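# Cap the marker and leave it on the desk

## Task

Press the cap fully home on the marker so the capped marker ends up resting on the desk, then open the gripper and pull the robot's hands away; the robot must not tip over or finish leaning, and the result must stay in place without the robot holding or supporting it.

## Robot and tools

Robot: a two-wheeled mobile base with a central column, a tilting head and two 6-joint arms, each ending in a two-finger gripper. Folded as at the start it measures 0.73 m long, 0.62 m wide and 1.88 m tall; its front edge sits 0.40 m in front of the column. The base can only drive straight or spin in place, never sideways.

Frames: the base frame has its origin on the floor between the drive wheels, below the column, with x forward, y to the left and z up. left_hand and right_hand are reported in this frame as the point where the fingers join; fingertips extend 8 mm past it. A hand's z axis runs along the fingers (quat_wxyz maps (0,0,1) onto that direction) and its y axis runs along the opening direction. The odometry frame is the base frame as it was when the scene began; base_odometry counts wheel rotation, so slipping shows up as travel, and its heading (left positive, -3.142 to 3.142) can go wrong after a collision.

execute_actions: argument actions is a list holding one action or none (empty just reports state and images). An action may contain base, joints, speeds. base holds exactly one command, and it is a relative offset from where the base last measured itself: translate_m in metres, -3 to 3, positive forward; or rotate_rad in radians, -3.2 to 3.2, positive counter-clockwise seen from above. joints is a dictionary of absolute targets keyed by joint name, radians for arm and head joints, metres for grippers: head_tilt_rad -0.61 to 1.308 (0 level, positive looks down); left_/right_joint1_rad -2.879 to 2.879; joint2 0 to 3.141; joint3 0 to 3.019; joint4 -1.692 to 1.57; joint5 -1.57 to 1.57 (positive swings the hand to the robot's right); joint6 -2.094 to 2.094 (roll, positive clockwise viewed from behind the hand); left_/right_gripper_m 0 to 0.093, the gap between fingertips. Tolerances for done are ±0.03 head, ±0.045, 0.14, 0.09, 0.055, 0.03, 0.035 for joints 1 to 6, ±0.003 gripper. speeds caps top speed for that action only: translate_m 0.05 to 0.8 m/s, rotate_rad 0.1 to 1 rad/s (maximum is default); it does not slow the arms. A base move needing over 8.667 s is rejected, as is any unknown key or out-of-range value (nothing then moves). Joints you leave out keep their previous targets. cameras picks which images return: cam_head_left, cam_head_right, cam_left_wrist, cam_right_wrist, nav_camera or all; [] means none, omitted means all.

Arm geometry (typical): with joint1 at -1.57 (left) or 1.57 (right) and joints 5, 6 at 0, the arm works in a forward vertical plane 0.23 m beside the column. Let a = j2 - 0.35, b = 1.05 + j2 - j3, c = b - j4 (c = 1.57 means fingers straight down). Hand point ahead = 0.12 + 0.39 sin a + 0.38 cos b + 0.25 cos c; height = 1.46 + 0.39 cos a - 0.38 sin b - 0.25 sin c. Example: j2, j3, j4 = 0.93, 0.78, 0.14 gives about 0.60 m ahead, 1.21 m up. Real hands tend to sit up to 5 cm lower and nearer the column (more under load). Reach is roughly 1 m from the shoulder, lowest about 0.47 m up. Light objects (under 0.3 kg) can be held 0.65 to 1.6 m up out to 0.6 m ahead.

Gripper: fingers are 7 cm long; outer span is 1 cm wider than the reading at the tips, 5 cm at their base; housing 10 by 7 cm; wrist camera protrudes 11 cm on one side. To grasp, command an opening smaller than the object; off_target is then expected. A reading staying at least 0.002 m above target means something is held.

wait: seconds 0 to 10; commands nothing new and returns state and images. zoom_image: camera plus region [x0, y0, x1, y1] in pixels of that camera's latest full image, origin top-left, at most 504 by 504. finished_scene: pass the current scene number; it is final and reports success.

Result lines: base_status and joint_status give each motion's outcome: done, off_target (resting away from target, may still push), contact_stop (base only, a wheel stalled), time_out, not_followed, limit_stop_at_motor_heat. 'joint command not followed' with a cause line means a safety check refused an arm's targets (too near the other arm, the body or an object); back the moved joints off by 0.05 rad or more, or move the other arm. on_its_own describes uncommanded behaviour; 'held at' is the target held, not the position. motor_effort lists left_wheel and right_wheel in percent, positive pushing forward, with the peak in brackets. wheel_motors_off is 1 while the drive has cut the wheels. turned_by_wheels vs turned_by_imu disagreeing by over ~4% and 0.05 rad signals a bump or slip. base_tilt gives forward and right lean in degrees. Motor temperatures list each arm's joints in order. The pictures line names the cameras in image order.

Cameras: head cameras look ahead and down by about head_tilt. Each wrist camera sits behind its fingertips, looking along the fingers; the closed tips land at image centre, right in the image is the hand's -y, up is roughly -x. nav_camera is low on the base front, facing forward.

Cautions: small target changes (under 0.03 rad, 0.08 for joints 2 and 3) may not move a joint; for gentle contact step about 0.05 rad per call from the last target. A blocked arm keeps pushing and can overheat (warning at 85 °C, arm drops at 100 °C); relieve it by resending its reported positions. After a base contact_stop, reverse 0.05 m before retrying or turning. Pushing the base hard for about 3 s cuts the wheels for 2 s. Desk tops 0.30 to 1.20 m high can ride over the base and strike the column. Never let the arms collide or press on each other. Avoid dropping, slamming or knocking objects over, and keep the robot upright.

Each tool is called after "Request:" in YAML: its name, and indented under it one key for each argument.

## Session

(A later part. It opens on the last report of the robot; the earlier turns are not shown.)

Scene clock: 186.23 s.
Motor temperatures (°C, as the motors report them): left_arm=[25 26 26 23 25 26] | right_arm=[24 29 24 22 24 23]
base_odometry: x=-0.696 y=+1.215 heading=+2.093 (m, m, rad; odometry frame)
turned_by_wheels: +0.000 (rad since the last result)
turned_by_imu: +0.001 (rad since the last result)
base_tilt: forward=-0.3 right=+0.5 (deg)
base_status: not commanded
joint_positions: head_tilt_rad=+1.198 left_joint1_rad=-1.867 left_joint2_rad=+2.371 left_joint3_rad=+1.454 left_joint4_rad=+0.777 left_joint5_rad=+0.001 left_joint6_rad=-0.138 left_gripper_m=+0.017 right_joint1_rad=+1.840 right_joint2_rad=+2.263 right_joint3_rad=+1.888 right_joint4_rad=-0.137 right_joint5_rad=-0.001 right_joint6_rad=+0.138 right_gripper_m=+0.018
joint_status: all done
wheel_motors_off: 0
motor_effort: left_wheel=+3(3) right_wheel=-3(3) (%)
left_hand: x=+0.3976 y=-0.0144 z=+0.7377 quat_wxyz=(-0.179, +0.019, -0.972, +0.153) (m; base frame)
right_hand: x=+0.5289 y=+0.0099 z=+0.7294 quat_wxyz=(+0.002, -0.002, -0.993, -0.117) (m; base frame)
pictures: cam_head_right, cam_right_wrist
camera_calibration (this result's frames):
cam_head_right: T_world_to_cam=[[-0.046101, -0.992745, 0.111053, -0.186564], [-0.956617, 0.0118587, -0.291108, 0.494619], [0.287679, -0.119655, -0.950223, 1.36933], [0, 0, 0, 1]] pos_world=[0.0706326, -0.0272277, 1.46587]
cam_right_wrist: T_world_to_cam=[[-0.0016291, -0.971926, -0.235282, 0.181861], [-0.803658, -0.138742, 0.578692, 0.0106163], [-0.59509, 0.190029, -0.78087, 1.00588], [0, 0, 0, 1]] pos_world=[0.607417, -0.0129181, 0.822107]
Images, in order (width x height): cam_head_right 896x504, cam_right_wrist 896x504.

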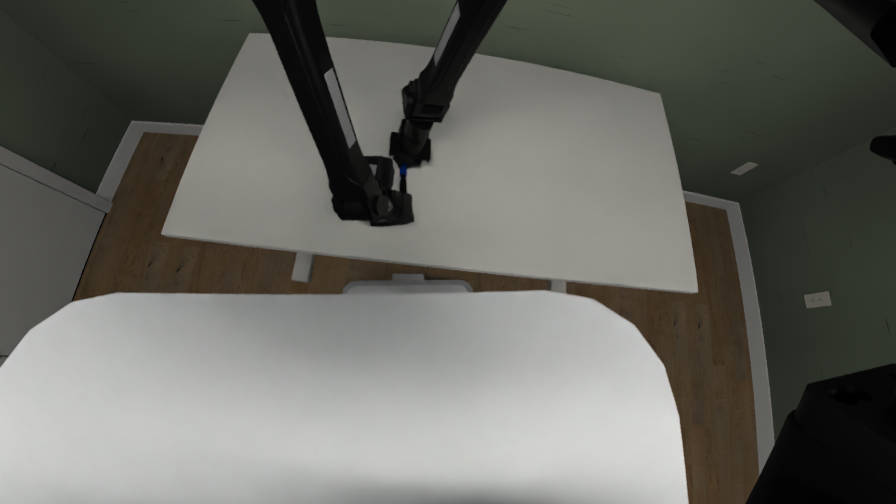

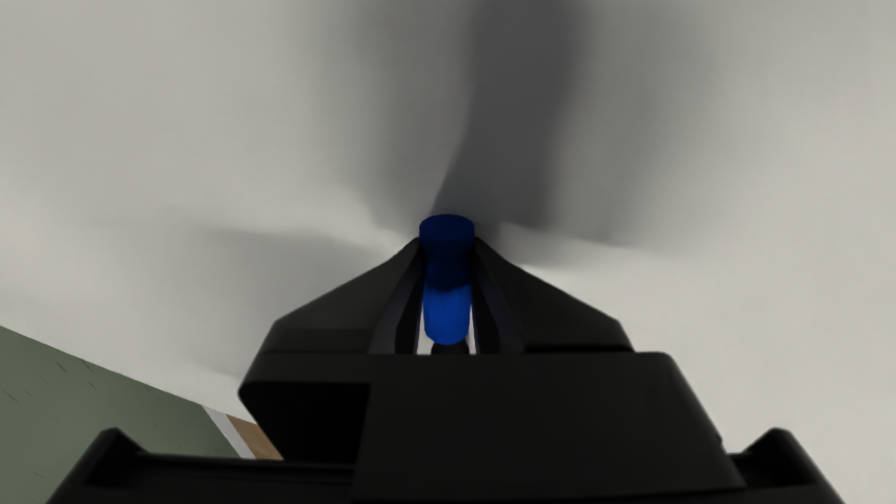

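In. About 1.5 cm remains.

Request:
execute_actions:
  actions:
    - {"joints":{"right_joint2_rad":2.26,"right_joint3_rad":1.81,"right_joint4_rad":-0.07}}
  cameras: ["cam_head_right","cam_right_wrist","cam_left_wrist"]

Request:
zoom_image:
  camera: "cam_head_right"
  region: [355,120,455,230]

Scene clock: 190.33 s.
Motor temperatures (°C, as the motors report them): left_arm=[25 26 26 23 25 26] | right_arm=[24 29 24 22 24 23]
base_odometry: x=-0.696 y=+1.215 heading=+2.093 (m, m, rad; odometry frame)
turned_by_wheels: +0.000 (rad since the last result)
turned_by_imu: +0.001 (rad since the last result)
base_tilt: forward=-0.3 right=+0.8 (deg)
base_status: not commanded
joint_positions: head_tilt_rad=+1.198 left_joint1_rad=-1.869 left_joint2_rad=+2.372 left_joint3_rad=+1.452 left_joint4_rad=+0.777 left_joint5_rad=+0.002 left_joint6_rad=-0.138 left_gripper_m=+0.017 right_joint1_rad=+1.840 right_joint2_rad=+2.256 right_joint3_rad=+1.824 right_joint4_rad=-0.071 right_joint5_rad=-0.001 right_joint6_rad=+0.138 right_gripper_m=+0.018
joint_status: all done
wheel_motors_off: 0
motor_effort: left_wheel=+3(3) right_wheel=-3(3) (%)
left_hand: x=+0.3953 y=-0.0152 z=+0.7378 quat_wxyz=(-0.177, +0.019, -0.972, +0.154) (m; base frame)
right_hand: x=+0.5108 y=+0.0081 z=+0.7292 quat_wxyz=(-0.002, -0.003, -0.993, -0.118) (m; base frame)
pictures: cam_head_right, cam_left_wrist, cam_right_wrist
camera_calibration (this result's frames):
cam_head_right: T_world_to_cam=[[-0.046101, -0.992745, 0.111053, -0.186564], [-0.956617, 0.0118587, -0.291108, 0.494619], [0.287679, -0.119655, -0.950223, 1.36933], [0, 0, 0, 1]] pos_world=[0.0706326, -0.0272277, 1.46587]
cam_left_wrist: T_world_to_cam=[[-0.0176497, -0.951115, 0.308333, -0.235867], [-0.962162, 0.10002, 0.253455, 0.195776], [-0.271905, -0.292193, -0.916892, 0.900043], [0, 0, 0, 1]] pos_world=[0.428931, 0.0190686, 0.848348]
cam_right_wrist: T_world_to_cam=[[-0.00122266, -0.971557, -0.236802, 0.180915], [-0.809224, -0.13816, 0.571024, 0.00436498], [-0.587499, 0.192324, -0.786038, 0.995182], [0, 0, 0, 1]] pos_world=[0.588422, -0.0150254, 0.8226]
Images, in order (width x height): cam_head_right 896x504, cam_left_wrist 896x504, cam_right_wrist 896x504.

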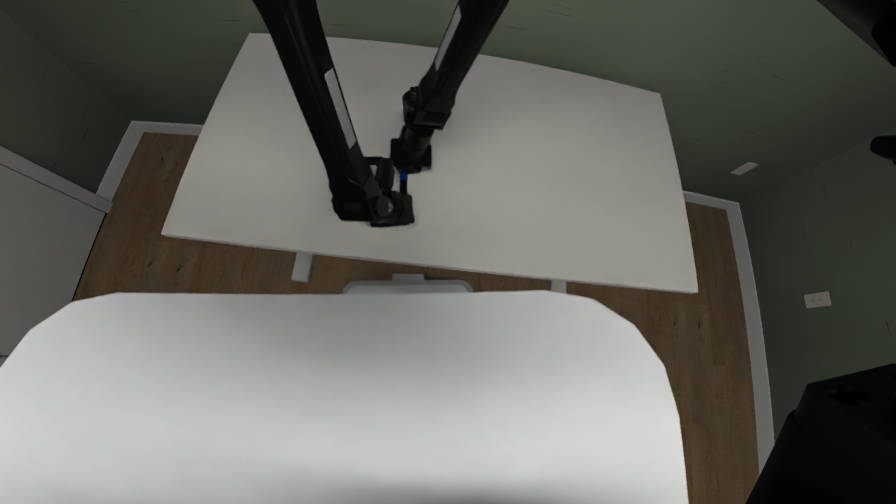

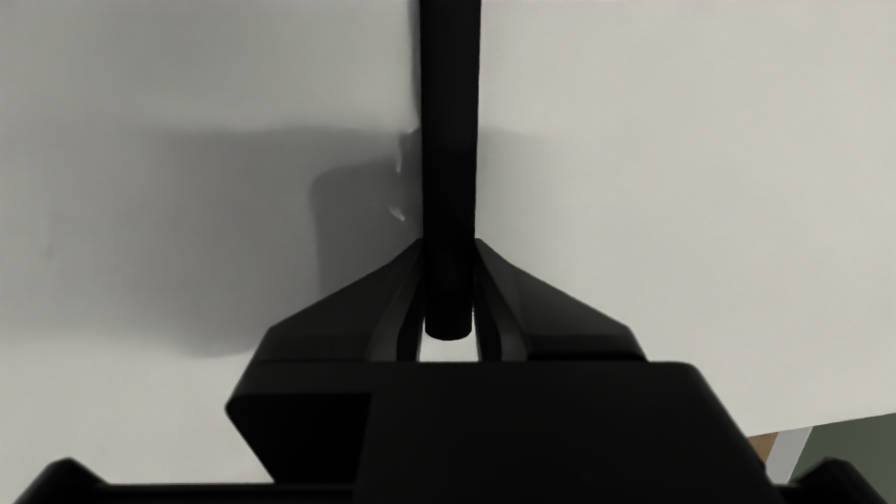

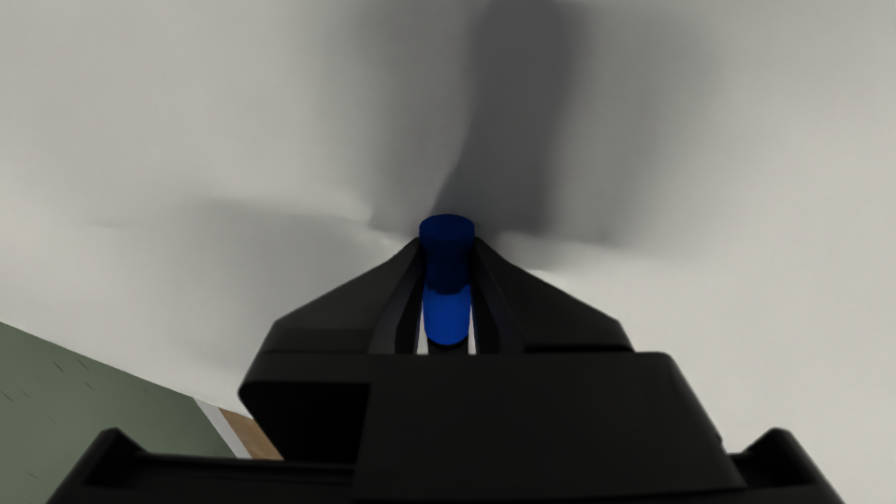

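Region (355, 120, 455, 230) of cam_head_right's 896x504 image, scaled by 4.582, with more detail than that image has; it fills the left 458 columns of this view, and the rest is white.

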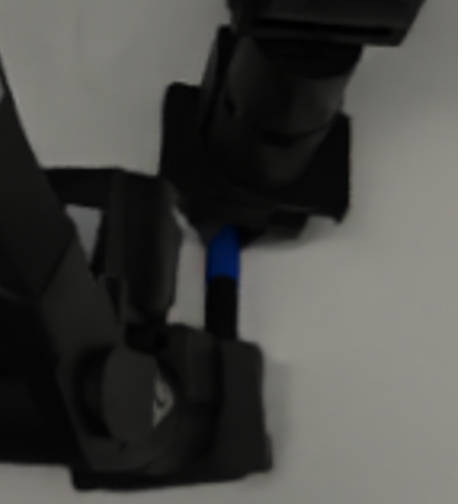

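Request:
execute_actions:
  actions:
    - {"joints":{"right_joint3_rad":1.75,"right_joint4_rad":-0.08,"left_joint3_rad":1.51,"left_joint2_rad":2.37}}
  cameras: ["cam_head_right","cam_right_wrist","cam_left_wrist"]

Request:
zoom_image:
  camera: "cam_right_wrist"
  region: [400,280,500,370]

Request:
zoom_image:
  camera: "cam_head_right"
  region: [355,120,455,230]

Scene clock: 197.57 s.
Motor temperatures (°C, as the motors report them): left_arm=[25 26 26 23 25 26] | right_arm=[24 29 24 22 24 23]
base_odometry: x=-0.696 y=+1.215 heading=+2.093 (m, m, rad; odometry frame)
turned_by_wheels: +0.000 (rad since the last result)
turned_by_imu: +0.001 (rad since the last result)
base_tilt: forward=-0.3 right=+0.6 (deg)
base_status: not commanded
joint_positions: head_tilt_rad=+1.198 left_joint1_rad=-1.879 left_joint2_rad=+2.372 left_joint3_rad=+1.463 left_joint4_rad=+0.764 left_joint5_rad=+0.005 left_joint6_rad=-0.139 left_gripper_m=+0.017 right_joint1_rad=+1.834 right_joint2_rad=+2.247 right_joint3_rad=+1.797 right_joint4_rad=-0.063 right_joint5_rad=+0.009 right_joint6_rad=+0.138 right_gripper_m=+0.018
joint_status: all done
wheel_motors_off: 0
motor_effort: left_wheel=+3(3) right_wheel=-3(3) (%)
left_hand: x=+0.3975 y=-0.0244 z=+0.7385 quat_wxyz=(-0.175, +0.017, -0.971, +0.160) (m; base frame)
right_hand: x=+0.5039 y=-0.0007 z=+0.7302 quat_wxyz=(+0.002, -0.004, -0.994, -0.110) (m; base frame)
pictures: cam_head_right, cam_left_wrist, cam_right_wrist
camera_calibration (this result's frames):
cam_head_right: T_world_to_cam=[[-0.046101, -0.992745, 0.111053, -0.186564], [-0.956617, 0.0118587, -0.291108, 0.494619], [0.287679, -0.119655, -0.950223, 1.36933], [0, 0, 0, 1]] pos_world=[0.0706326, -0.0272277, 1.46587]
cam_left_wrist: T_world_to_cam=[[-0.0227396, -0.947288, 0.319575, -0.251038], [-0.961075, 0.108754, 0.253984, 0.198032], [-0.275351, -0.30136, -0.912888, 0.896698], [0, 0, 0, 1]] pos_world=[0.431522, 0.0108869, 0.848513]
cam_right_wrist: T_world_to_cam=[[-0.00437218, -0.975312, -0.220788, 0.162531], [-0.804364, -0.127747, 0.58024, -0.0122136], [-0.59412, 0.180131, -0.783948, 0.995399], [0, 0, 0, 1]] pos_world=[0.582273, -0.0223441, 0.823313]
Images, in order (width x height): cam_head_right 896x504, cam_left_wrist 896x504, cam_right_wrist 896x504.

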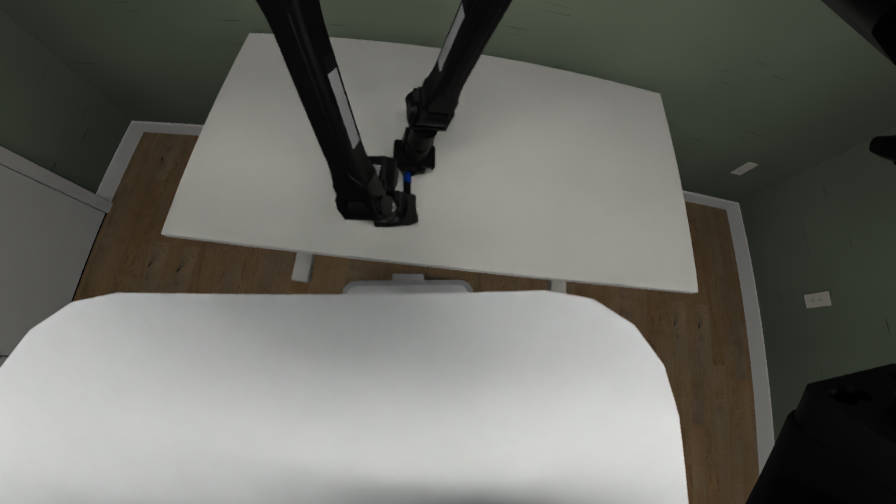

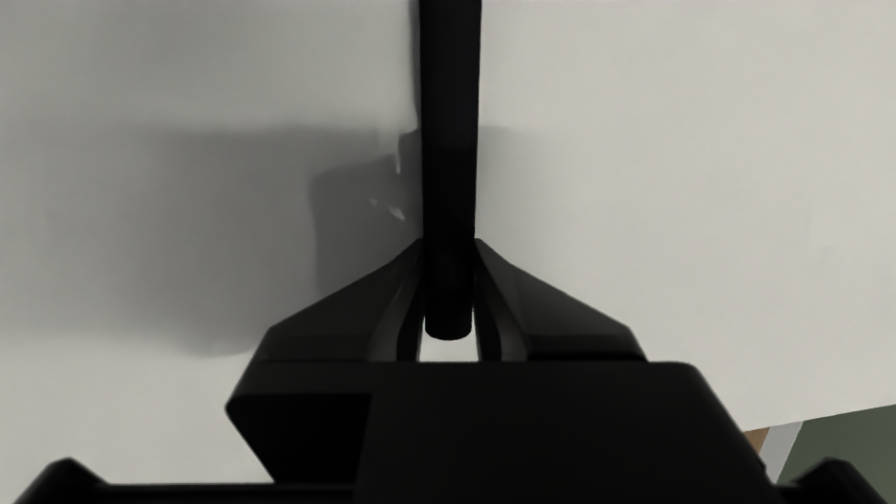

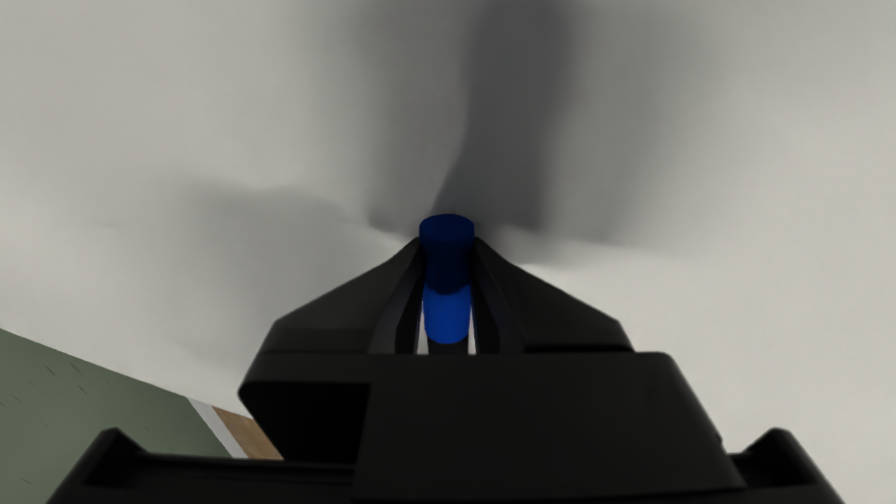

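Region (400, 280, 500, 370) of cam_right_wrist's 896x504 image, scaled by 5.040, with more detail than that image has; it fills the top 454 rows of this view, and the rest is white.

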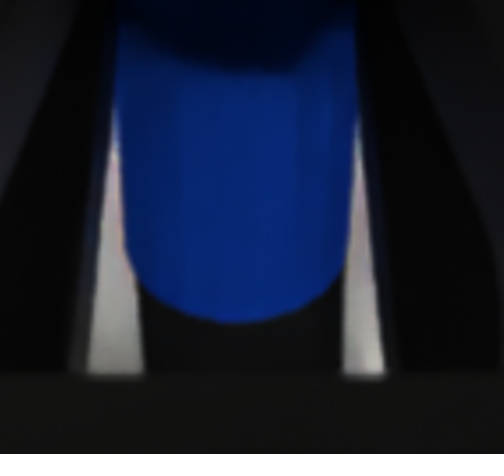

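Region (355, 120, 455, 230) of cam_head_right's 896x504 image, scaled by 4.582, with more detail than that image has; it fills the left 458 columns of this view, and the rest is white.

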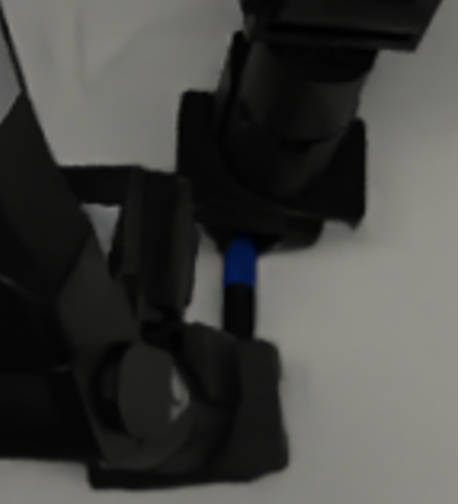

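Request:
execute_actions:
  actions:
    - {"joints":{"right_joint3_rad":1.80,"right_joint4_rad":-0.063,"left_joint3_rad":1.46,"left_gripper_m":0.05,"right_gripper_m":0.05}}
  cameras: []

Request:
execute_actions:
  actions:
    - {"joints":{"right_joint2_rad":2.0,"right_joint3_rad":1.65,"right_joint1_rad":1.75}}
  cameras: []

Request:
execute_actions:
  actions:
    - {"joints":{"left_joint2_rad":2.12,"left_joint3_rad":1.22,"right_joint1_rad":1.5}}
  cameras: ["cam_left_wrist","cam_head_right"]

Request:
zoom_image:
  camera: "cam_left_wrist"
  region: [350,0,650,250]

Scene clock: 206.40 s.
Motor temperatures (°C, as the motors report them): left_arm=[25 26 26 24 25 26] | right_arm=[24 29 24 22 24 23]
base_odometry: x=-0.696 y=+1.215 heading=+2.093 (m, m, rad; odometry frame)
turned_by_wheels: +0.000 (rad since the last result)
turned_by_imu: +0.001 (rad since the last result)
base_tilt: forward=-0.2 right=+0.6 (deg)
base_status: not commanded
joint_positions: head_tilt_rad=+1.198 left_joint1_rad=-1.888 left_joint2_rad=+2.368 left_joint3_rad=+1.460 left_joint4_rad=+0.764 left_joint5_rad=+0.006 left_joint6_rad=-0.140 left_gripper_m=+0.050 right_joint1_rad=+1.846 right_joint2_rad=+2.246 right_joint3_rad=+1.798 right_joint4_rad=-0.055 right_joint5_rad=-0.001 right_joint6_rad=+0.138 right_gripper_m=+0.050
joint_status: all done
wheel_motors_off: 0
motor_effort: left_wheel=+3(3) right_wheel=-3(3) (%)
left_hand: x=+0.3973 y=-0.0321 z=+0.7420 quat_wxyz=(-0.175, +0.016, -0.970, +0.165) (m; base frame)
right_hand: x=+0.5053 y=+0.0113 z=+0.7333 quat_wxyz=(-0.002, -0.001, -0.993, -0.120) (m; base frame)
pictures: none
No camera images: the call's "cameras" was empty. Leave "cameras" out to get every camera's image.

Scene clock: 207.77 s.
Motor temperatures (°C, as the motors report them): left_arm=[25 26 26 24 25 26] | right_arm=[24 29 24 22 24 23]
base_odometry: x=-0.696 y=+1.215 heading=+2.093 (m, m, rad; odometry frame)
turned_by_wheels: +0.000 (rad since the last result)
turned_by_imu: +0.000 (rad since the last result)
base_tilt: forward=-0.4 right=+0.7 (deg)
base_status: not commanded
joint_positions: head_tilt_rad=+1.198 left_joint1_rad=-1.888 left_joint2_rad=+2.368 left_joint3_rad=+1.460 left_joint4_rad=+0.764 left_joint5_rad=+0.006 left_joint6_rad=-0.140 left_gripper_m=+0.050 right_joint1_rad=+1.744 right_joint2_rad=+1.985 right_joint3_rad=+1.654 right_joint4_rad=-0.059 right_joint5_rad=+0.001 right_joint6_rad=+0.138 right_gripper_m=+0.050
joint_status: all done
wheel_motors_off: 0
motor_effort: left_wheel=+3(3) right_wheel=-3(3) (%)
left_hand: x=+0.3973 y=-0.0321 z=+0.7420 quat_wxyz=(-0.175, +0.016, -0.970, +0.165) (m; base frame)
right_hand: x=+0.6075 y=-0.0835 z=+0.8221 quat_wxyz=(-0.061, -0.031, -0.994, -0.082) (m; base frame)
pictures: none
No camera images: the call's "cameras" was empty. Leave "cameras" out to get every camera's image.

Scene clock: 209.30 s.
Motor temperatures (°C, as the motors report them): left_arm=[25 26 26 24 25 26] | right_arm=[24 29 24 22 24 23]
base_odometry: x=-0.696 y=+1.215 heading=+2.093 (m, m, rad; odometry frame)
turned_by_wheels: +0.000 (rad since the last result)
turned_by_imu: +0.000 (rad since the last result)
base_tilt: forward=-0.4 right=+0.7 (deg)
base_status: not commanded
joint_positions: head_tilt_rad=+1.198 left_joint1_rad=-1.888 left_joint2_rad=+2.104 left_joint3_rad=+1.229 left_joint4_rad=+0.764 left_joint5_rad=+0.003 left_joint6_rad=-0.140 left_gripper_m=+0.050 right_joint1_rad=+1.509 right_joint2_rad=+1.985 right_joint3_rad=+1.654 right_joint4_rad=-0.059 right_joint5_rad=+0.000 right_joint6_rad=+0.139 right_gripper_m=+0.050
joint_status: all done
wheel_motors_off: 0
motor_effort: left_wheel=+1(3) right_wheel=-3(3) (%)
left_hand: x=+0.4500 y=-0.0134 z=+0.8338 quat_wxyz=(-0.191, +0.018, -0.967, +0.165) (m; base frame)
right_hand: x=+0.6128 y=-0.2766 z=+0.8129 quat_wxyz=(-0.068, -0.083, -0.994, +0.023) (m; base frame)
pictures: cam_head_right, cam_left_wrist
camera_calibration (this result's frames):
cam_head_right: T_world_to_cam=[[-0.046101, -0.992745, 0.111053, -0.186564], [-0.956617, 0.0118587, -0.291107, 0.494618], [0.287678, -0.119655, -0.950223, 1.36933], [0, 0, 0, 1]] pos_world=[0.0706326, -0.0272277, 1.46587]
cam_left_wrist: T_world_to_cam=[[-0.0273395, -0.943886, 0.329138, -0.275694], [-0.969391, 0.105403, 0.221747, 0.253668], [-0.243996, -0.313001, -0.917876, 0.991388], [0, 0, 0, 1]] pos_world=[0.480261, 0.0233444, 0.944462]
Images, in order (width x height): cam_head_right 896x504, cam_left_wrist 896x504.

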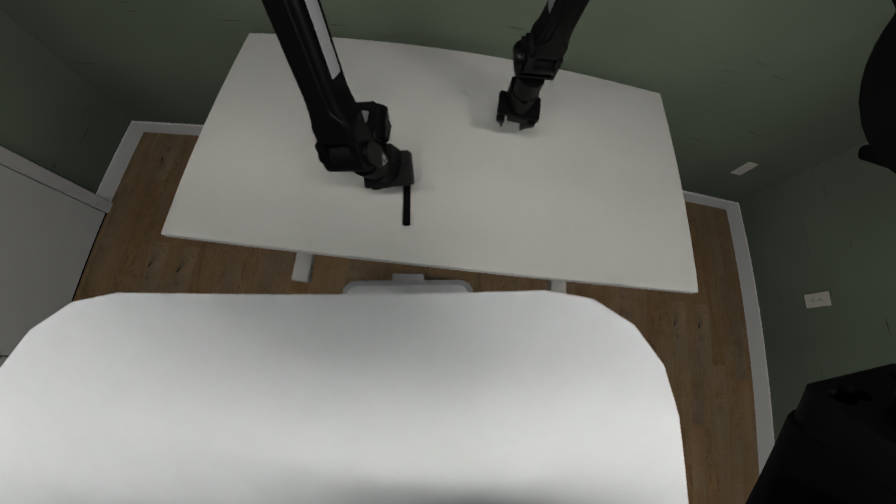

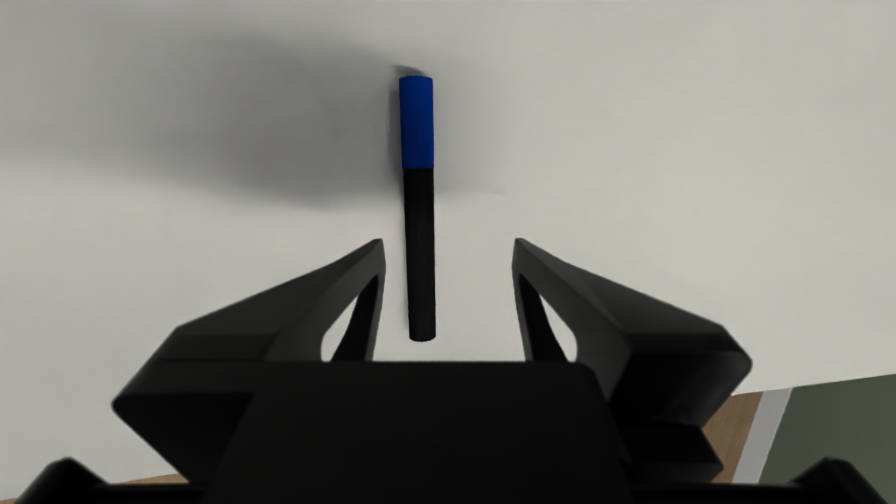

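Region (350, 0, 650, 250) of cam_left_wrist's 896x504 image, scaled by 1.680, with more detail than that image has.

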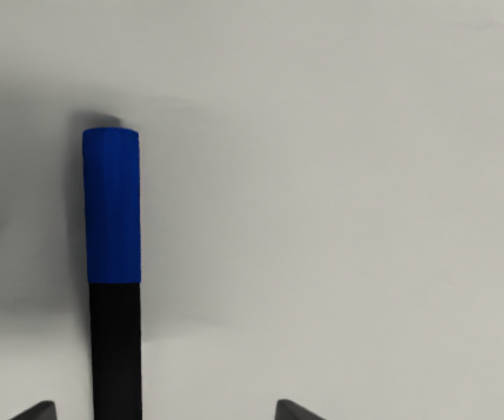

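Flush.

Request:
execute_actions:
  actions:
    - {"base":{"translate_m":-0.35},"joints":{"left_joint1_rad":-1.57,"left_joint2_rad":1.8,"right_joint2_rad":1.7}}
  cameras: ["cam_head_right"]

Request:
finished_scene:
  scene: 1

Scene clock: 216.17 s.
Motor temperatures (°C, as the motors report them): left_arm=[25 26 26 24 25 26] | right_arm=[24 30 24 22 24 23]
base_odometry: x=-0.521 y=+0.912 heading=+2.095 (m, m, rad; odometry frame)
turned_by_wheels: +0.002 (rad since the last result)
turned_by_imu: +0.004 (rad since the last result)
base_tilt: forward=-0.3 right=+0.6 (deg)
base_status: done
joint_positions: head_tilt_rad=+1.199 left_joint1_rad=-1.574 left_joint2_rad=+1.800 left_joint3_rad=+1.213 left_joint4_rad=+0.764 left_joint5_rad=-0.001 left_joint6_rad=-0.140 left_gripper_m=+0.050 right_joint1_rad=+1.507 right_joint2_rad=+1.702 right_joint3_rad=+1.641 right_joint4_rad=-0.059 right_joint5_rad=+0.000 right_joint6_rad=+0.139 right_gripper_m=+0.050
joint_status: all done
wheel_motors_off: 0
motor_effort: left_wheel=+1(40) right_wheel=-1(36) (%)
left_hand: x=+0.6404 y=+0.2225 z=+0.9320 quat_wxyz=(-0.343, +0.066, -0.937, +0.025) (m; base frame)
right_hand: x=+0.7659 y=-0.2743 z=+0.9714 quat_wxyz=(-0.202, -0.078, -0.976, +0.017) (m; base frame)
pictures: cam_head_right
camera_calibration (this result's frames):
cam_head_right: T_world_to_cam=[[-0.0459763, -0.992745, 0.111105, -0.186649], [-0.956943, 0.0118587, -0.290033, 0.49298], [0.286611, -0.119655, -0.950545, 1.36988], [0, 0, 0, 1]] pos_world=[0.0705493, -0.0272277, 1.46585]
Images, in order (width x height): cam_head_right 896x504.

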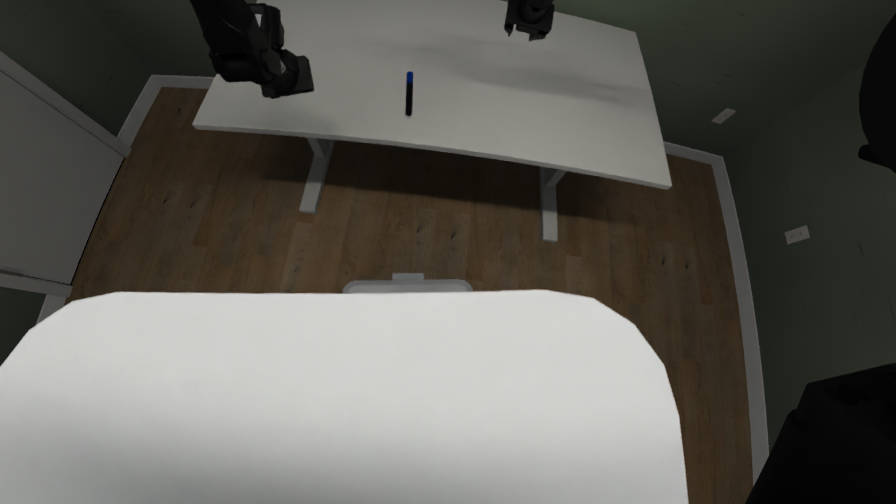

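The scene is finished: the task was done.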